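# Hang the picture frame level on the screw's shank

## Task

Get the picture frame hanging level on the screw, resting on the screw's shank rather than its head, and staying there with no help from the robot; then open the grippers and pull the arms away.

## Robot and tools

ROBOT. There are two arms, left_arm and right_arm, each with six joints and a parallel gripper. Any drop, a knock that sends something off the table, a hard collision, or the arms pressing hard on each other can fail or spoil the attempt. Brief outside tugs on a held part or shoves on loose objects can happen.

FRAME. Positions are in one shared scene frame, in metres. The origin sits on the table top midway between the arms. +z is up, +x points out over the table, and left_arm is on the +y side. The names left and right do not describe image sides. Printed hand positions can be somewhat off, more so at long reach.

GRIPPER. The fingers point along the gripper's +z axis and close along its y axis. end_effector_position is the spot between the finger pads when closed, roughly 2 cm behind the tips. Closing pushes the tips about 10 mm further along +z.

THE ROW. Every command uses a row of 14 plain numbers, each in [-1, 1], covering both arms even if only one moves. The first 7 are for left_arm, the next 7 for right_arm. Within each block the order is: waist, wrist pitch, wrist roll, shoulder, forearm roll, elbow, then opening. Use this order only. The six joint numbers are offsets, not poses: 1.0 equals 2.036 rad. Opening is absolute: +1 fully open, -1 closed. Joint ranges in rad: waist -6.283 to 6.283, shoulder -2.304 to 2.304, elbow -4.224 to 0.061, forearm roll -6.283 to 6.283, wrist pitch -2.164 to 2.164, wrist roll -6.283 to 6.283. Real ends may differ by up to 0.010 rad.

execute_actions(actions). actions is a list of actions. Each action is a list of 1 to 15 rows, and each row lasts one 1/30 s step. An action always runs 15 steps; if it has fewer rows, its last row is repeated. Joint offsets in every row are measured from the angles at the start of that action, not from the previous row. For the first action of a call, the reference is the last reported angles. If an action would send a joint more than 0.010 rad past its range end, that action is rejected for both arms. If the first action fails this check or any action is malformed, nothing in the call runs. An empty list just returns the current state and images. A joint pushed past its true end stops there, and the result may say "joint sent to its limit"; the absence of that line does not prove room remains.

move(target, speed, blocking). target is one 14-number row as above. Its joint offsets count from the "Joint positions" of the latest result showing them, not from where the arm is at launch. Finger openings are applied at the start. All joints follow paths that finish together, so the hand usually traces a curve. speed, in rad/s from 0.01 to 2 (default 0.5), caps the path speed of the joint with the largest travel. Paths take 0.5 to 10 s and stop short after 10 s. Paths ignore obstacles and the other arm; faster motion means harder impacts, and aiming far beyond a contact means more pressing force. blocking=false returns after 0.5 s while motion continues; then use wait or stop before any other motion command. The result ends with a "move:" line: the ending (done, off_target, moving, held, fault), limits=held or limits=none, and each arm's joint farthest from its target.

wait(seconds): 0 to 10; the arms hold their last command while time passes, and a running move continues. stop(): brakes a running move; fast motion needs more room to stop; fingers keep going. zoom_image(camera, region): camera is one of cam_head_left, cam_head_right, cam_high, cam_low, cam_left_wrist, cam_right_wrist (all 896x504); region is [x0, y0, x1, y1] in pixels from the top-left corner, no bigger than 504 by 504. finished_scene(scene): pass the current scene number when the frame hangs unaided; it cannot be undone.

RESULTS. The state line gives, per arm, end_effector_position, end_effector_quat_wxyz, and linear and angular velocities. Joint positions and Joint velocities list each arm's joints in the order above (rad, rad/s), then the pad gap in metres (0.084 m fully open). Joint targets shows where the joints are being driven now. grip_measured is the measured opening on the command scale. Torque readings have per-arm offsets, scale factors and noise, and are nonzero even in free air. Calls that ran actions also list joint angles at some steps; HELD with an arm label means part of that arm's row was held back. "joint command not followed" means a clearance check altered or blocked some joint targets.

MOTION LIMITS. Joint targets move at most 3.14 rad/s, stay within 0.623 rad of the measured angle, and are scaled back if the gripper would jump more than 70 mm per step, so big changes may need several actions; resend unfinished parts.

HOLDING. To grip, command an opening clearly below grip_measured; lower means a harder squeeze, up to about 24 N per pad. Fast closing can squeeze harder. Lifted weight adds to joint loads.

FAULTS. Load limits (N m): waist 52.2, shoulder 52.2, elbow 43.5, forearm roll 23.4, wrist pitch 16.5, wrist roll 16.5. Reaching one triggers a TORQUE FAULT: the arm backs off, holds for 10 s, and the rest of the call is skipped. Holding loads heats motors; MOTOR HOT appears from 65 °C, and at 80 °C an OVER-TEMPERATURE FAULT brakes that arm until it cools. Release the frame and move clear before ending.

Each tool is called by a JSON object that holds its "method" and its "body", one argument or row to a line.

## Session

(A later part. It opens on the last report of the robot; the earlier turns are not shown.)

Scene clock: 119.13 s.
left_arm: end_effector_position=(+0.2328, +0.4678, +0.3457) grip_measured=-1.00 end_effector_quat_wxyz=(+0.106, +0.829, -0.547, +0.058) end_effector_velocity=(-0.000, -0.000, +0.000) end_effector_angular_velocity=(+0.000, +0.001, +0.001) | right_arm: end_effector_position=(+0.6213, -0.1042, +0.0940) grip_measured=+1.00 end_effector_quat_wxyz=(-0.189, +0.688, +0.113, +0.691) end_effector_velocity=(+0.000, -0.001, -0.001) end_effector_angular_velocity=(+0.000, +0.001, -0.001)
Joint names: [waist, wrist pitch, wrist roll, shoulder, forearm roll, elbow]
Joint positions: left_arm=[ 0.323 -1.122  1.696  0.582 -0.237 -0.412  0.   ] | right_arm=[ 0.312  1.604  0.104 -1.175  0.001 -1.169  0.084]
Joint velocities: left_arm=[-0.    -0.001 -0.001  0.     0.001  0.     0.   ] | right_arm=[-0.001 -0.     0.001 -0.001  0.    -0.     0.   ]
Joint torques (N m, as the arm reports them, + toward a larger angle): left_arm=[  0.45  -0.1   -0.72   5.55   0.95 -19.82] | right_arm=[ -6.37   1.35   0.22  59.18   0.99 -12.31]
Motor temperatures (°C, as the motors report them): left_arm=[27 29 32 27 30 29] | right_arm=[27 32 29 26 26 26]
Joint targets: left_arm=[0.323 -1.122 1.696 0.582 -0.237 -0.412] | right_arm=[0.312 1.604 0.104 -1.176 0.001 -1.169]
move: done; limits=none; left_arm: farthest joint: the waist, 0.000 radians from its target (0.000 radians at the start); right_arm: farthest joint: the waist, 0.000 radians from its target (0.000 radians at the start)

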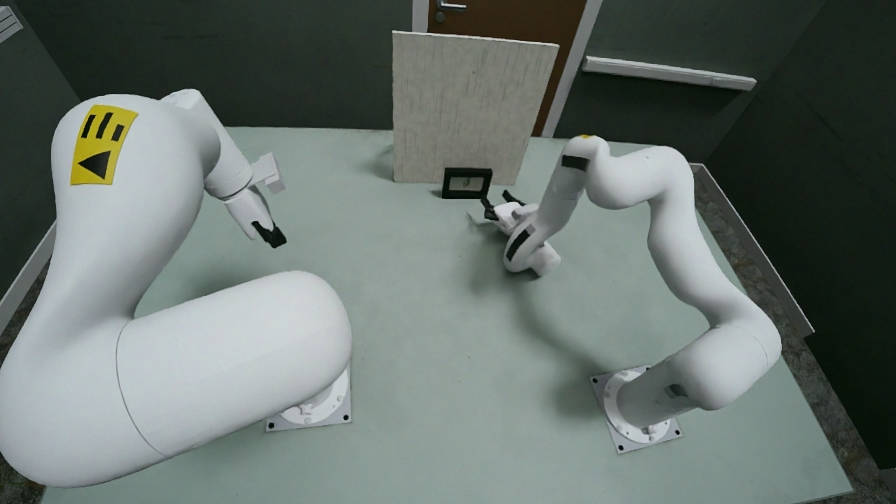

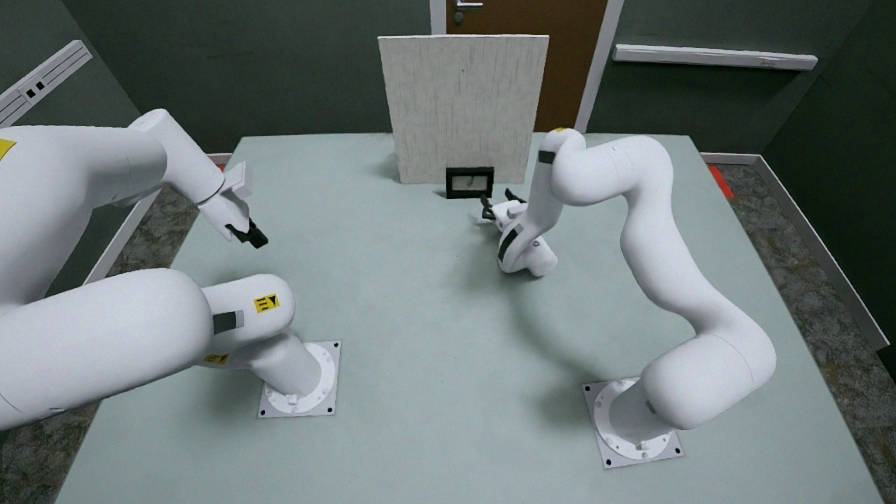

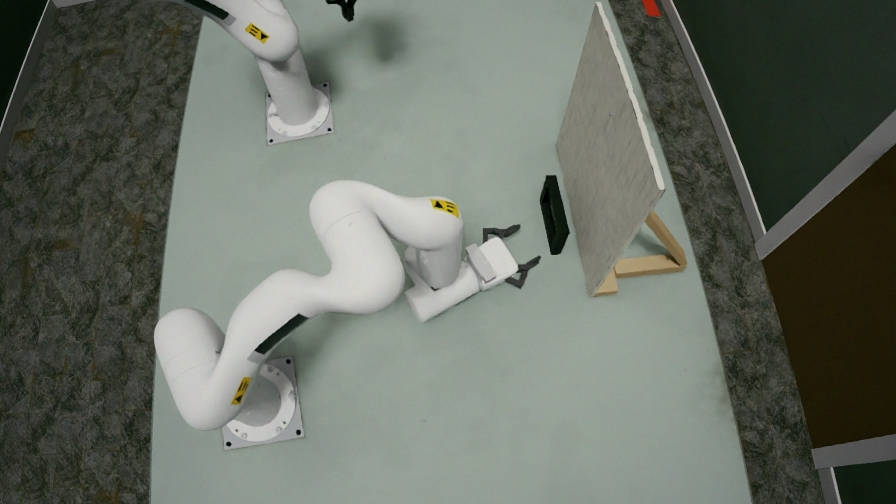

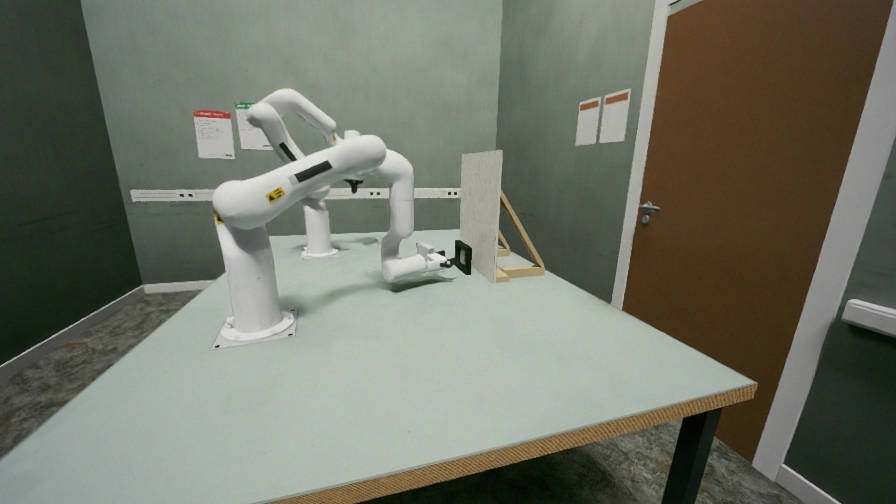

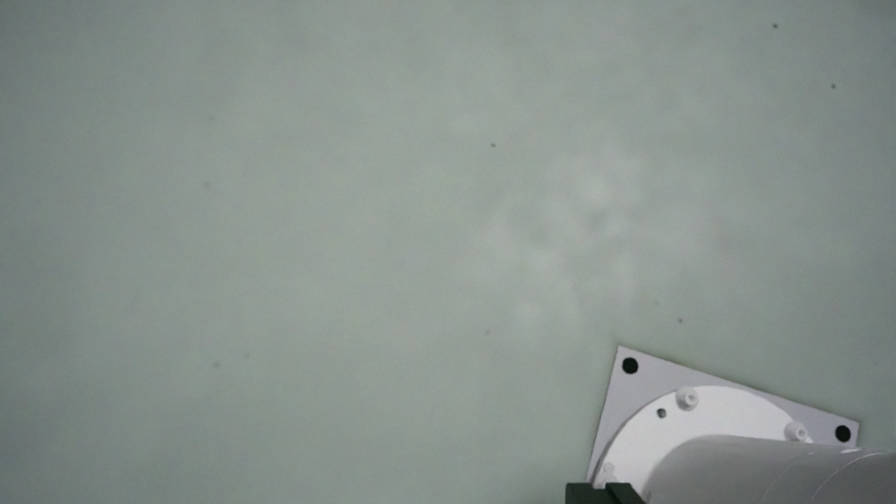

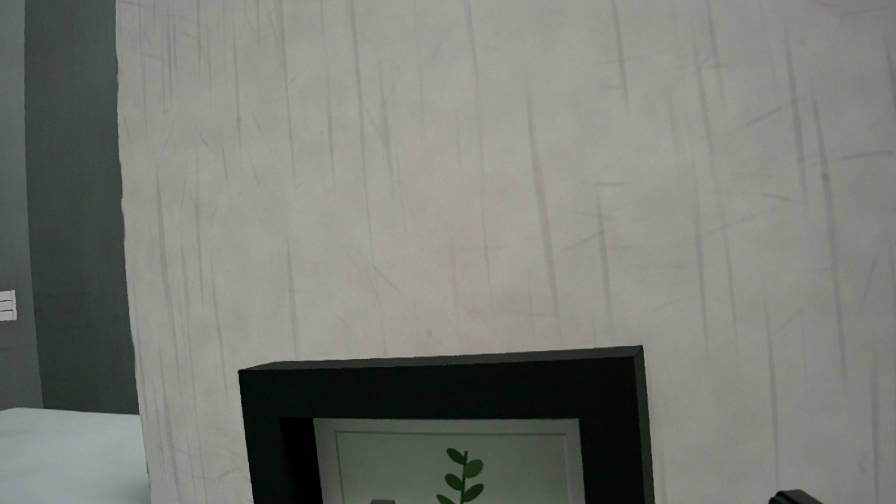

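{"method": "move", "body": {
  "target": [0,0,0,0,0,0,-1, 0,-0.09,0,-0.03,0,-0.12,1],
  "speed": 0.1
}}

Scene clock: 122.03 s.
left_arm: end_effector_position=(+0.2328, +0.4678, +0.3457) grip_measured=-1.00 end_effector_quat_wxyz=(+0.106, +0.829, -0.547, +0.058) end_effector_velocity=(+0.000, +0.000, +0.000) end_effector_angular_velocity=(+0.001, -0.001, -0.001) | right_arm: end_effector_position=(+0.6974, -0.0693, +0.1057) grip_measured=+1.00 end_effector_quat_wxyz=(-0.189, +0.688, +0.113, +0.691) end_effector_velocity=(+0.000, -0.000, +0.000) end_effector_angular_velocity=(-0.001, -0.001, +0.000)
Joint names: [waist, wrist pitch, wrist roll, shoulder, forearm roll, elbow]
Joint positions: left_arm=[ 0.323 -1.122  1.696  0.582 -0.237 -0.412  0.   ] | right_arm=[ 0.312  1.421  0.104 -1.236  0.001 -1.414  0.084]
Joint velocities: left_arm=[-0.     0.    -0.     0.001  0.001 -0.     0.   ] | right_arm=[-0.001  0.    -0.001  0.    -0.001  0.    -0.   ]
Joint torques (N m, as the arm reports them, + toward a larger angle): left_arm=[ -0.01  -0.08  -0.81   6.39   0.9  -19.63] | right_arm=[ -6.68   1.33   0.19  66.01   1.07 -16.01]
Motor temperatures (°C, as the motors report them): left_arm=[27 29 32 27 30 29] | right_arm=[27 32 29 26 26 26]
Joint targets: left_arm=[0.323 -1.122 1.696 0.582 -0.237 -0.412] | right_arm=[0.312 1.421 0.104 -1.236 0.001 -1.414]
move: done; limits=none; left_arm: farthest joint: the waist, 0.000 radians from its target (0.000 radians at the start); right_arm: farthest joint: the waist, 0.000 radians from its target (0.000 radians at the start)

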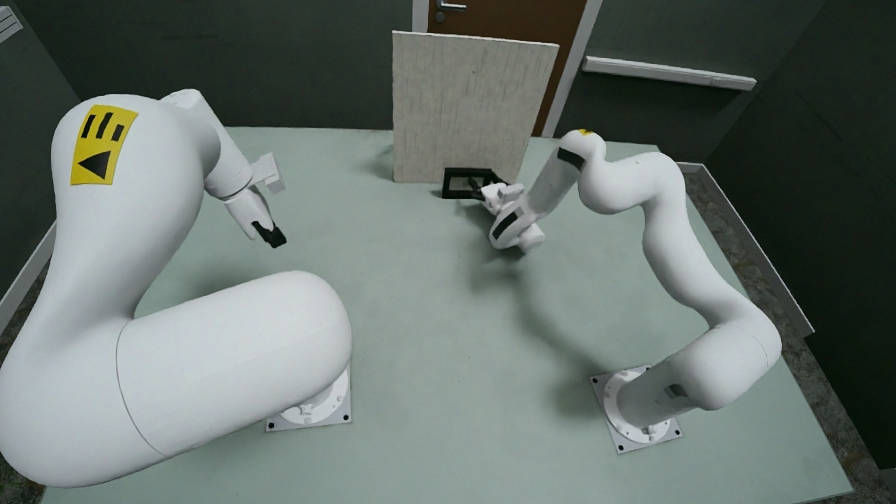

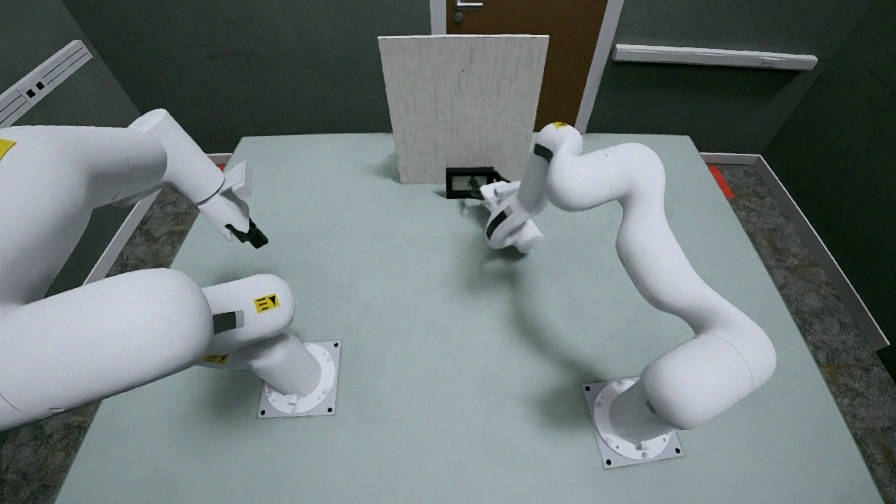

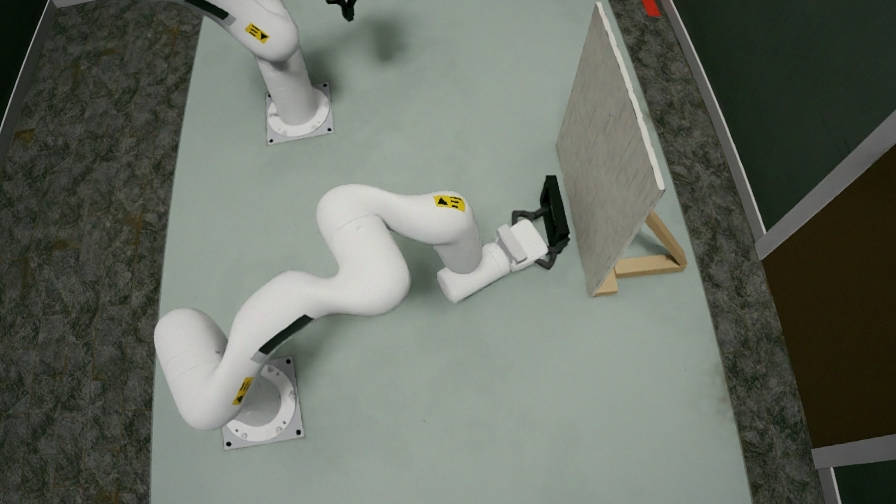

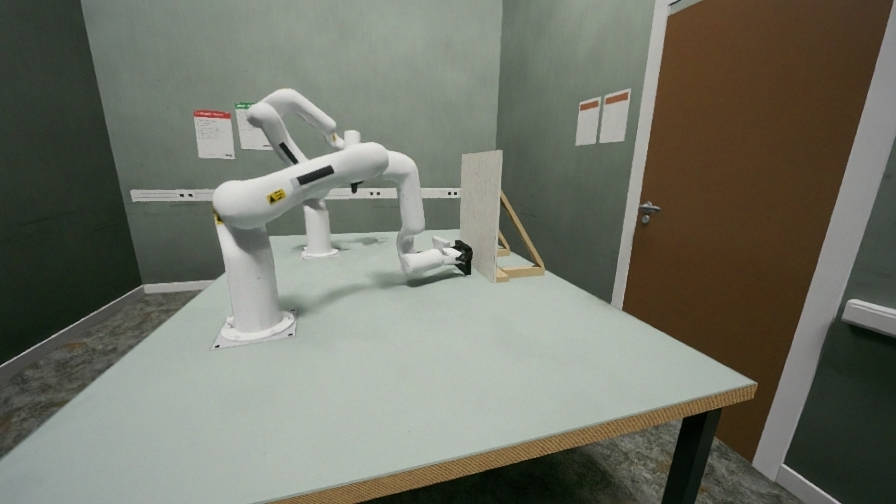

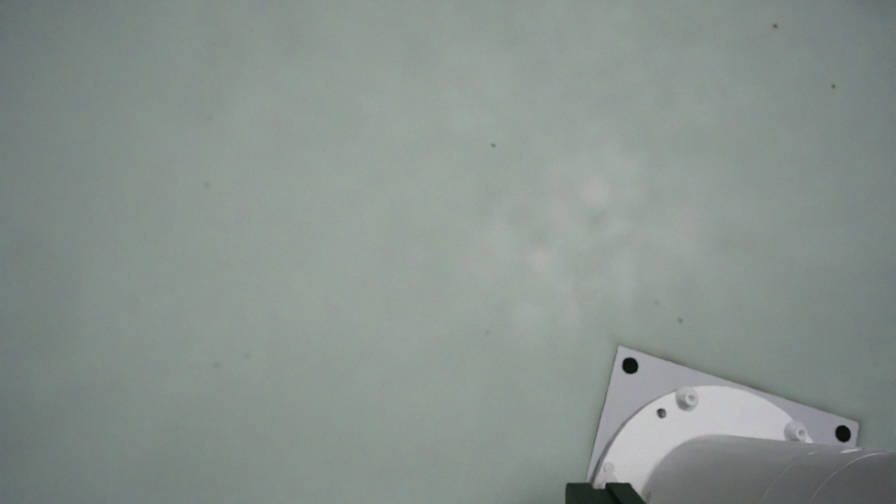

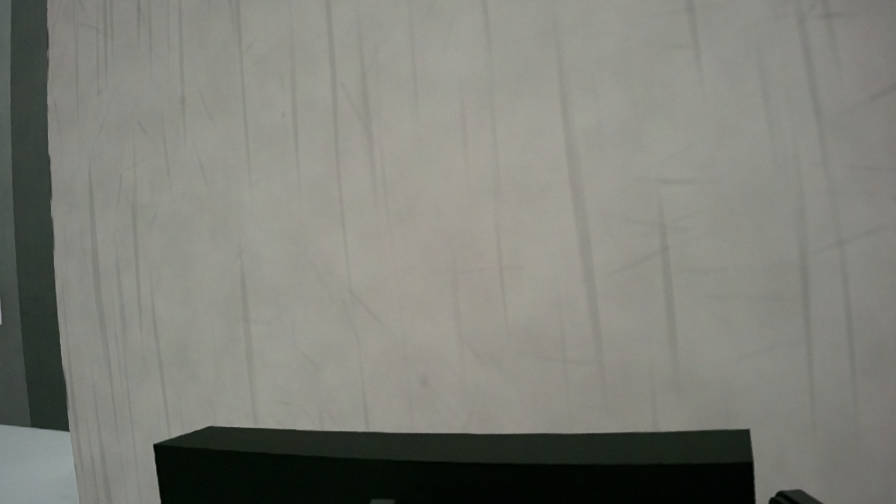

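Down 4.5 cm, slightly forward, then close.

{"method": "move", "body": {
  "target": [0,0,0,0,0,0,-1, 0,0.005,0,-0.05,0,-0.045,1],
  "speed": 0.08
}}

{"method": "execute_actions", "body": {
  "actions": [
    [[0,0,0,0,0,0,-1, 0,0,0,0,0,0,-1]],
    [[0,0,0,0,0,0,-1, 0,0,0,0,0,0,-1]]
  ]
}}

Scene clock: 123.83 s.
left_arm: end_effector_position=(+0.2328, +0.4678, +0.3457) grip_measured=-1.00 end_effector_quat_wxyz=(+0.106, +0.829, -0.547, +0.058) end_effector_velocity=(+0.000, -0.000, +0.000) end_effector_angular_velocity=(-0.001, -0.001, +0.002) | right_arm: end_effector_position=(+0.7039, -0.0663, +0.0655) grip_measured=+1.00 end_effector_quat_wxyz=(-0.189, +0.688, +0.113, +0.691) end_effector_velocity=(+0.000, +0.000, -0.000) end_effector_angular_velocity=(-0.001, -0.001, +0.001)
Joint names: [waist, wrist pitch, wrist roll, shoulder, forearm roll, elbow]
Joint positions: left_arm=[ 0.323 -1.122  1.696  0.582 -0.237 -0.412  0.   ] | right_arm=[ 0.312  1.431  0.104 -1.338  0.001 -1.505  0.084]
Joint velocities: left_arm=[ 0.001  0.     0.     0.    -0.002  0.     0.   ] | right_arm=[-0.001 -0.    -0.001 -0.001 -0.002 -0.001  0.   ]
Joint torques (N m, as the arm reports them, + toward a larger angle): left_arm=[ -0.23  -0.12  -0.75   6.27   0.87 -19.68] | right_arm=[ -6.52   1.4    0.13  66.24   1.09 -15.93]
Motor temperatures (°C, as the motors report them): left_arm=[27 29 32 27 30 29] | right_arm=[27 32 29 26 26 26]
Joint targets: left_arm=[0.323 -1.122 1.696 0.582 -0.237 -0.412] | right_arm=[0.312 1.431 0.104 -1.338 0.001 -1.505]
move: done; limits=none; left_arm: farthest joint: the waist, 0.000 radians from its target (0.000 radians at the start); right_arm: farthest joint: the waist, 0.000 radians from its target (0.000 radians at the start)

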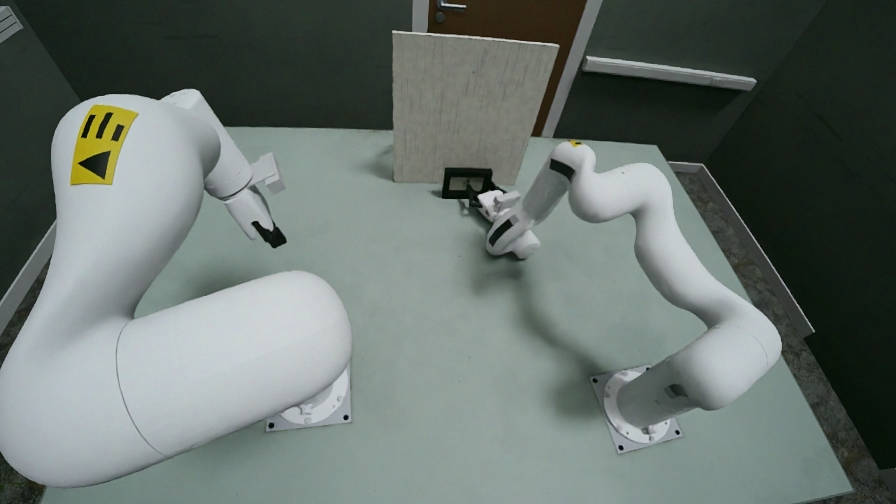

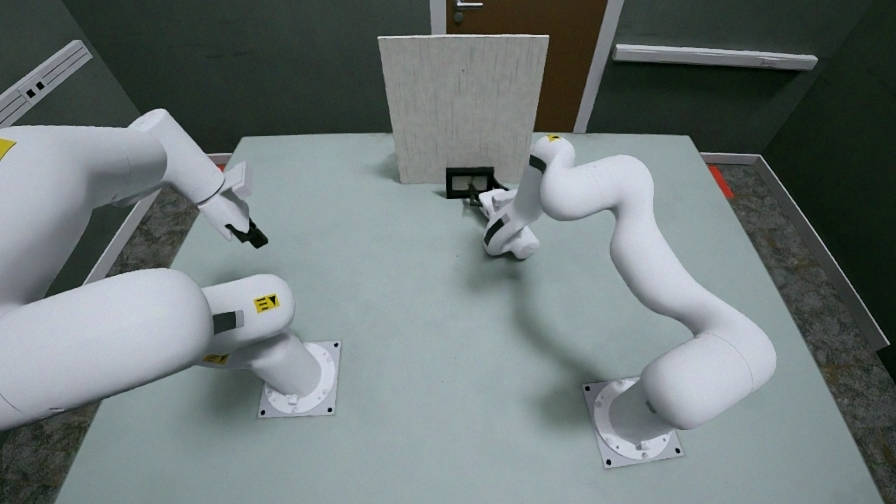

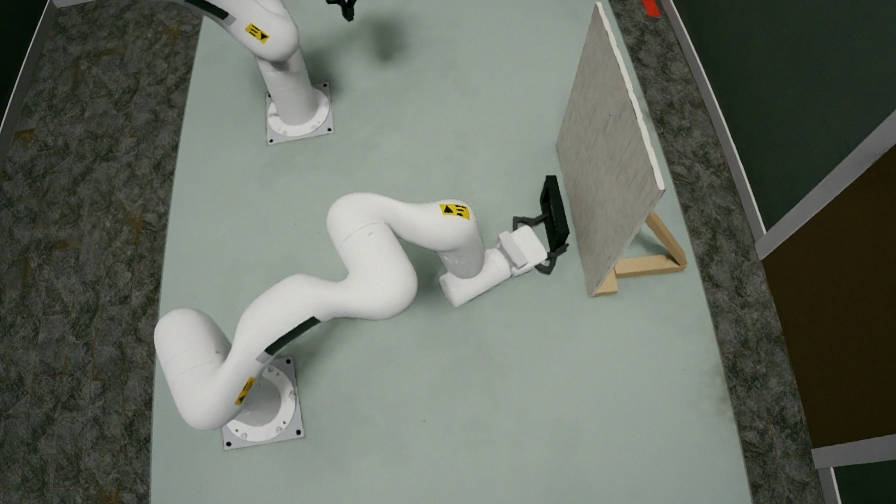

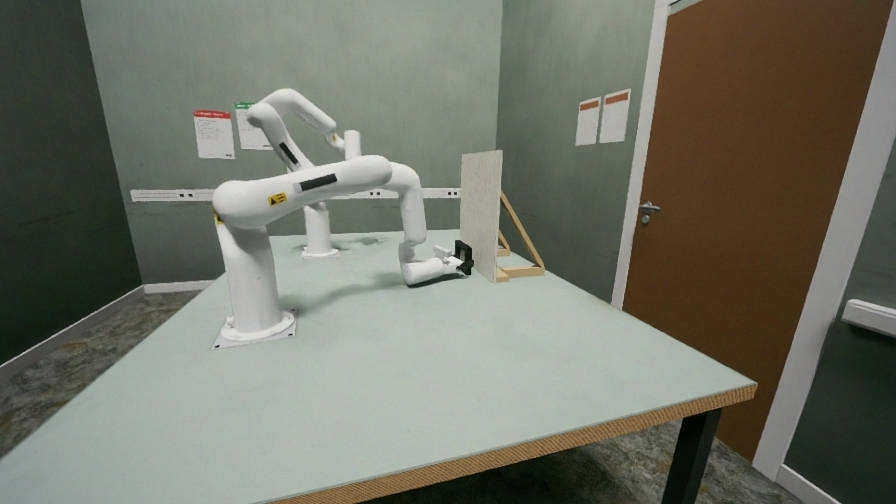

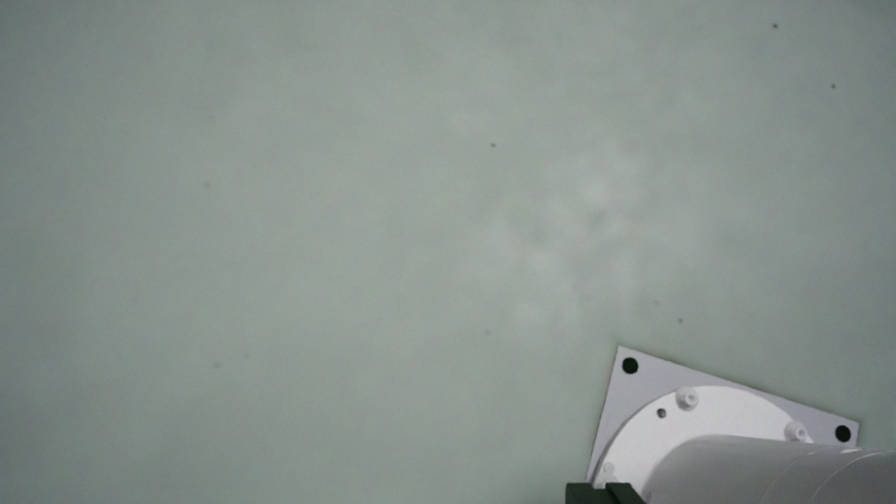

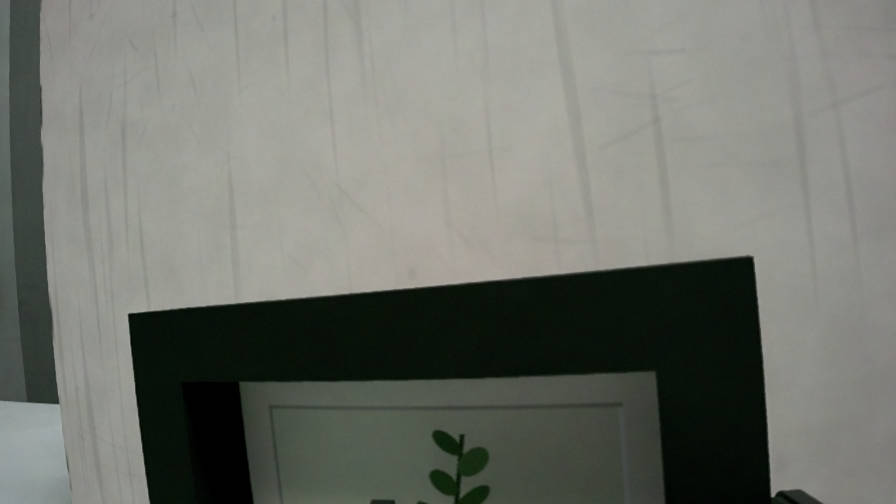

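Scene clock: 124.83 s.
left_arm: end_effector_position=(+0.2328, +0.4678, +0.3457) grip_measured=-1.00 end_effector_quat_wxyz=(+0.106, +0.829, -0.547, +0.058) end_effector_velocity=(+0.000, +0.000, +0.000) end_effector_angular_velocity=(+0.000, -0.000, -0.000) | right_arm: end_effector_position=(+0.7041, -0.0662, +0.0659) grip_measured=-0.40 end_effector_quat_wxyz=(-0.189, +0.688, +0.113, +0.692) end_effector_velocity=(-0.000, +0.000, +0.000) end_effector_angular_velocity=(-0.001, -0.001, +0.001)
Joint names: [waist, wrist pitch, wrist roll, shoulder, forearm roll, elbow]
Joint positions: left_arm=[ 0.323 -1.122  1.696  0.582 -0.237 -0.412  0.   ] | right_arm=[ 0.312  1.431  0.104 -1.338  0.001 -1.505  0.027]
Joint velocities: left_arm=[ 0.001  0.     0.001 -0.     0.    -0.     0.   ] | right_arm=[ 0.     0.    -0.001  0.001 -0.001  0.    -0.   ]
Joint torques (N m, as the arm reports them, + toward a larger angle): left_arm=[ -0.07  -0.2   -0.85   5.05   1.09 -19.77] | right_arm=[ -6.26   1.02   0.22  65.14   1.14 -14.78]
Motor temperatures (°C, as the motors report them): left_arm=[27 29 32 27 30 29] | right_arm=[27 32 29 26 26 26]
Joint targets: left_arm=[0.323 -1.122 1.696 0.582 -0.237 -0.412] | right_arm=[0.312 1.431 0.104 -1.338 0.001 -1.505]
Step readings (joint positions; steps 1 to 15: 1st action; 16 to 30: 2nd action):
0: left_arm=[0.323 -1.122 1.696 0.582 -0.237 -0.412] | right_arm=[0.312 1.431 0.104 -1.338 0.001 -1.505]
1: left_arm=[0.323 -1.122 1.696 0.582 -0.237 -0.412] | right_arm=[0.312 1.431 0.104 -1.338 0.001 -1.505]
2: left_arm=[0.323 -1.122 1.696 0.582 -0.237 -0.412] | right_arm=[0.312 1.431 0.104 -1.338 0.001 -1.505]
4: left_arm=[0.323 -1.122 1.696 0.582 -0.237 -0.412] | right_arm=[0.312 1.431 0.104 -1.338 0.001 -1.505]
8: left_arm=[0.323 -1.122 1.696 0.582 -0.237 -0.412] | right_arm=[0.312 1.431 0.104 -1.338 0.001 -1.505]
15: left_arm=[0.323 -1.122 1.696 0.582 -0.237 -0.412] | right_arm=[0.312 1.431 0.104 -1.338 0.001 -1.505]
16: left_arm=[0.323 -1.122 1.696 0.582 -0.237 -0.412] | right_arm=[0.312 1.431 0.104 -1.338 0.001 -1.505]
17: left_arm=[0.323 -1.122 1.696 0.582 -0.237 -0.412] | right_arm=[0.312 1.431 0.104 -1.338 0.001 -1.505]
19: left_arm=[0.323 -1.122 1.696 0.582 -0.237 -0.412] | right_arm=[0.312 1.431 0.104 -1.338 0.001 -1.505]
23: left_arm=[0.323 -1.122 1.696 0.582 -0.237 -0.412] | right_arm=[0.312 1.431 0.104 -1.338 0.001 -1.505]
30: Joint positions above

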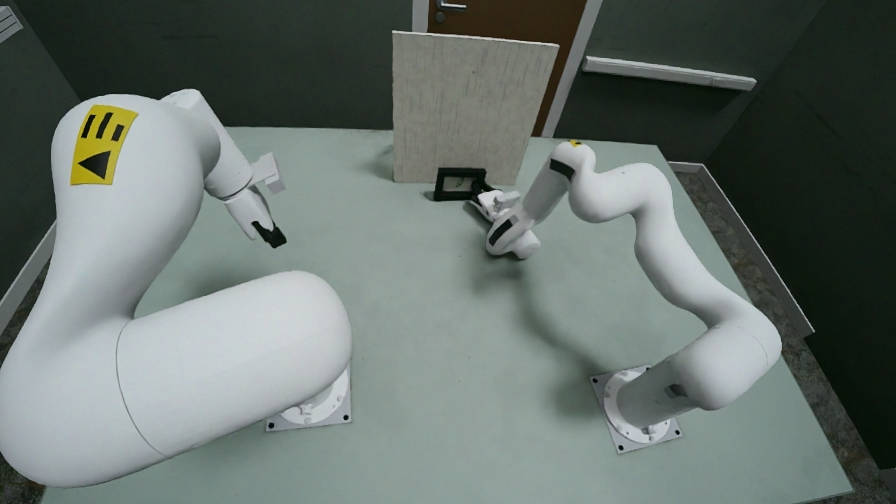

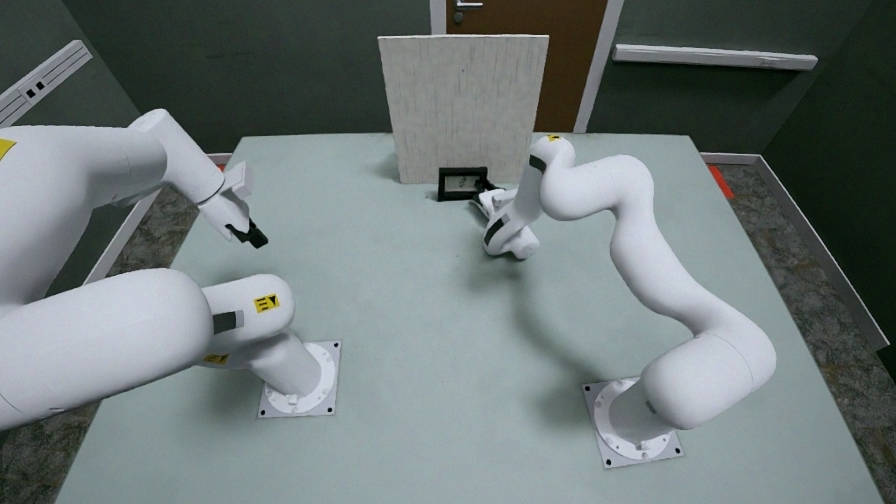

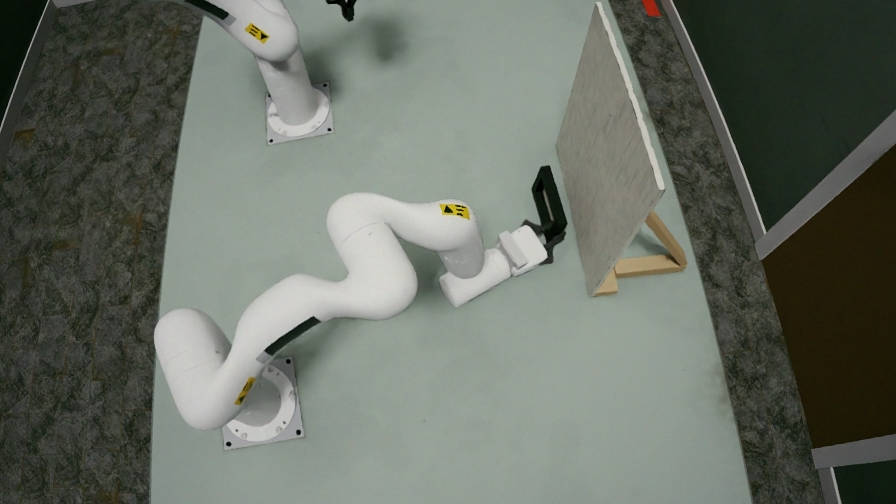

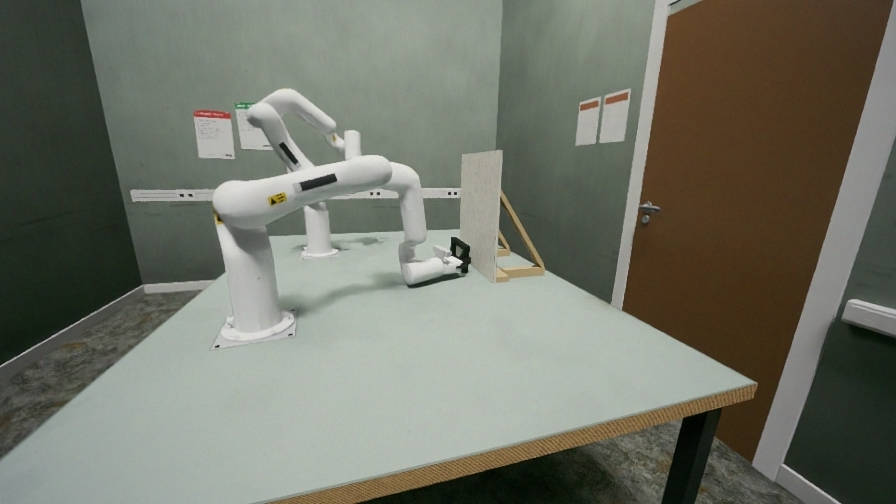

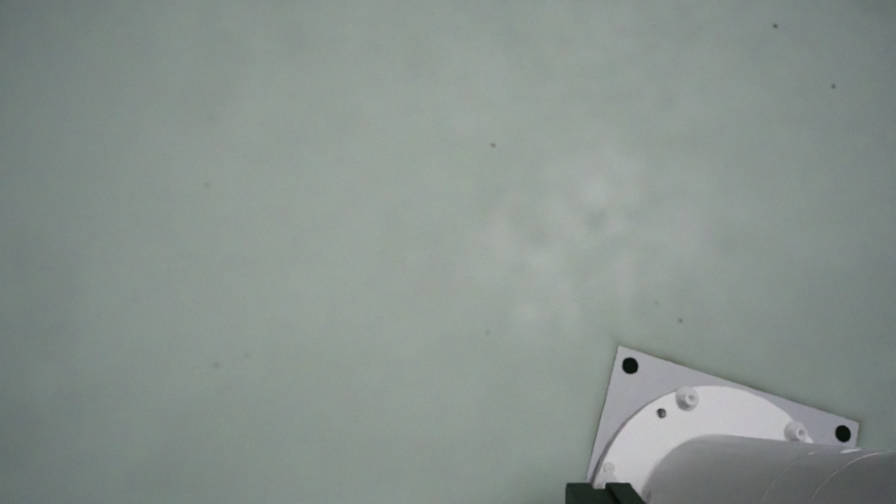

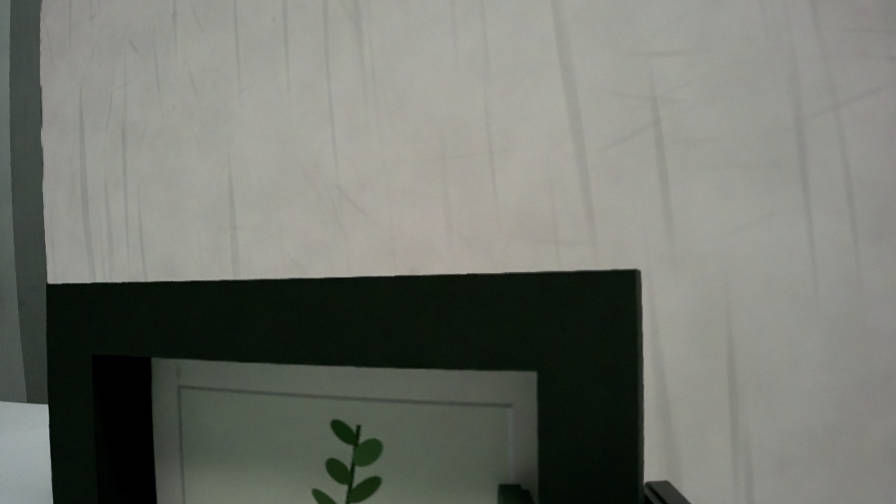

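{"method": "move", "body": {
  "target": [0,0,0,0,0,0,-1, 0,0.06,0,0,0,0.06,-1],
  "speed": 0.1
}}

Scene clock: 136.43 s.
left_arm: end_effector_position=(+0.2328, +0.4678, +0.3457) grip_measured=-1.00 end_effector_quat_wxyz=(+0.106, +0.829, -0.547, +0.058) end_effector_velocity=(+0.000, -0.000, +0.000) end_effector_angular_velocity=(-0.000, +0.000, +0.000) | right_arm: end_effector_position=(+0.6853, -0.0749, +0.0972) grip_measured=-0.55 end_effector_quat_wxyz=(-0.194, +0.666, +0.109, +0.712) end_effector_velocity=(+0.001, -0.000, +0.000) end_effector_angular_velocity=(-0.000, -0.002, -0.001)
Joint names: [waist, wrist pitch, wrist roll, shoulder, forearm roll, elbow]
Joint positions: left_arm=[ 0.323 -1.122  1.696  0.582 -0.237 -0.412  0.   ] | right_arm=[ 0.312  1.527  0.104 -1.276  0.001 -1.41   0.02 ]
Joint velocities: left_arm=[-0. -0. -0.  0. -0. -0.  0.] | right_arm=[-0.     0.001 -0.001 -0.001  0.001 -0.002 -0.   ]
Joint torques (N m, as the arm reports them, + toward a larger angle): left_arm=[  0.77  -0.19  -0.85   6.14   1.01 -19.87] | right_arm=[ -6.61   1.8    0.23  66.72   1.14 -16.14]
Motor temperatures (°C, as the motors report them): left_arm=[27 29 32 27 30 29] | right_arm=[27 32 29 26 26 26]
Joint targets: left_arm=[0.323 -1.122 1.696 0.582 -0.237 -0.412] | right_arm=[0.312 1.527 0.104 -1.276 0.001 -1.410]
TORQUE FAULT: the external load on the shoulder of the right arm reached its load limit, and that arm stopped for 10 seconds. That time counts as 19 of the actions that you can send in this scene. A torque fault stops only its own arm. That arm's remaining commands of this call were not run. The shoulder of that arm moved back by up to 3 degrees. That arm holds there, with its grip as last carried out, and accepts commands again: back off and push less far. That arm stops again, at the same cost, whenever a joint's load reaches its limit.
move: fault (right_arm); limits=none; left_arm: farthest joint: the waist, 0.000 radians from its target (0.000 radians at the start); right_arm: farthest joint: the shoulder, 0.062 radians from its target (0.000 radians at the start)

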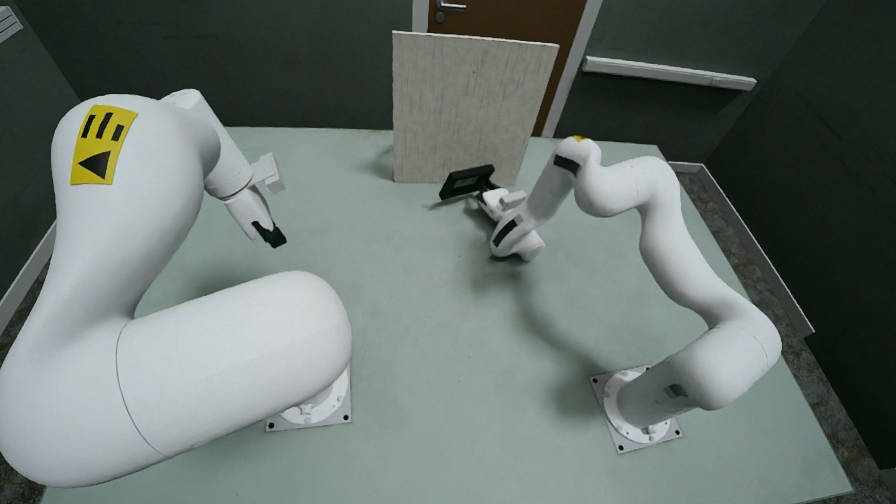

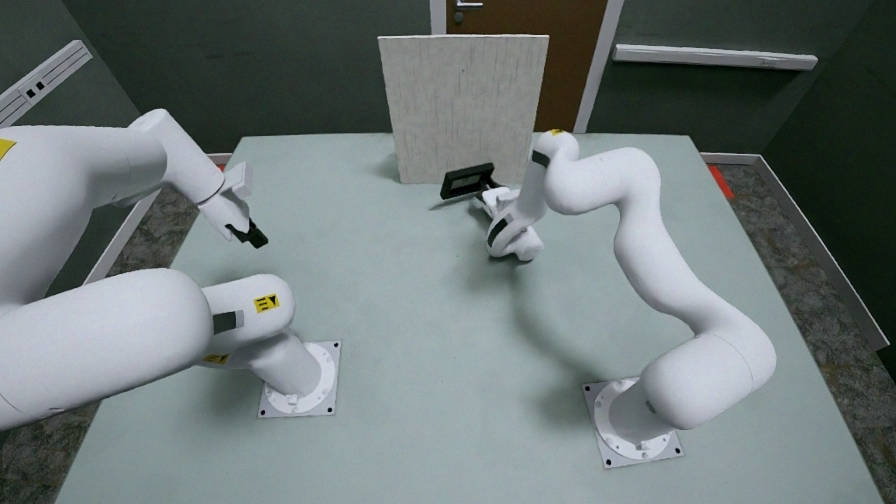

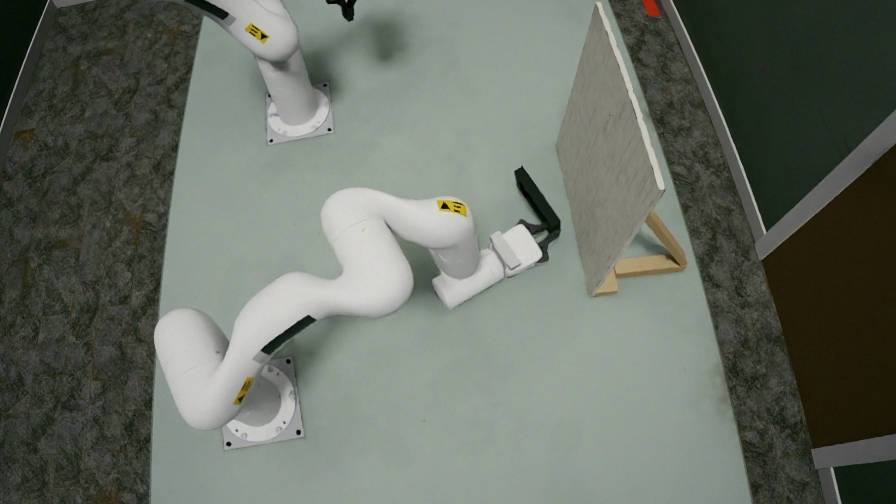

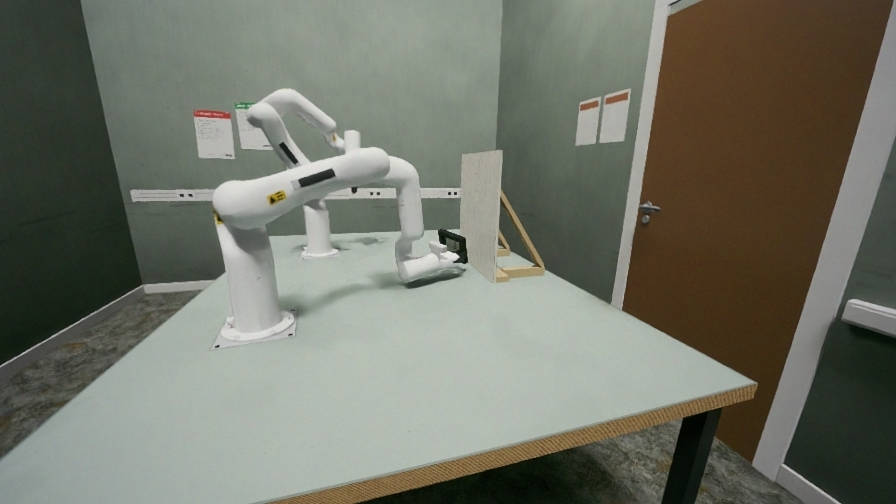

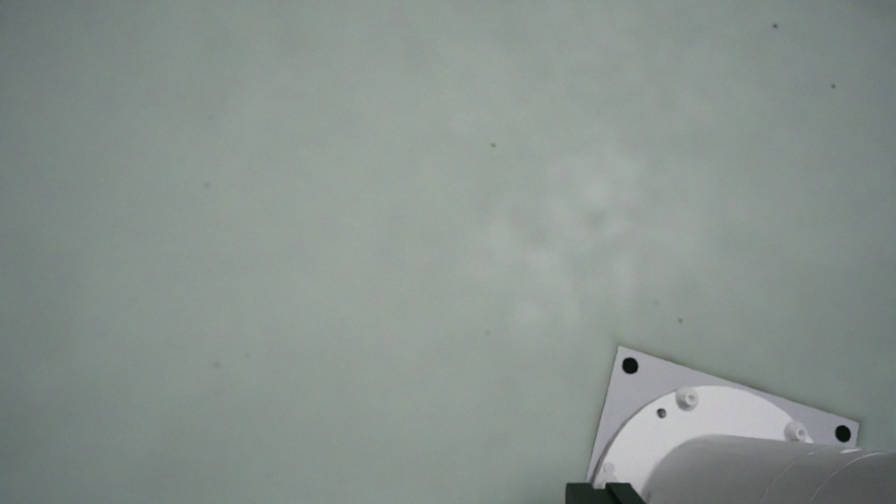

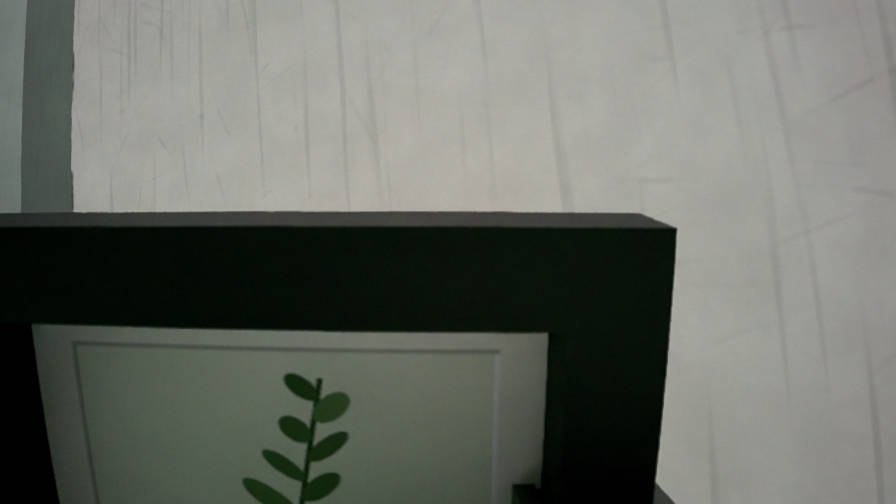

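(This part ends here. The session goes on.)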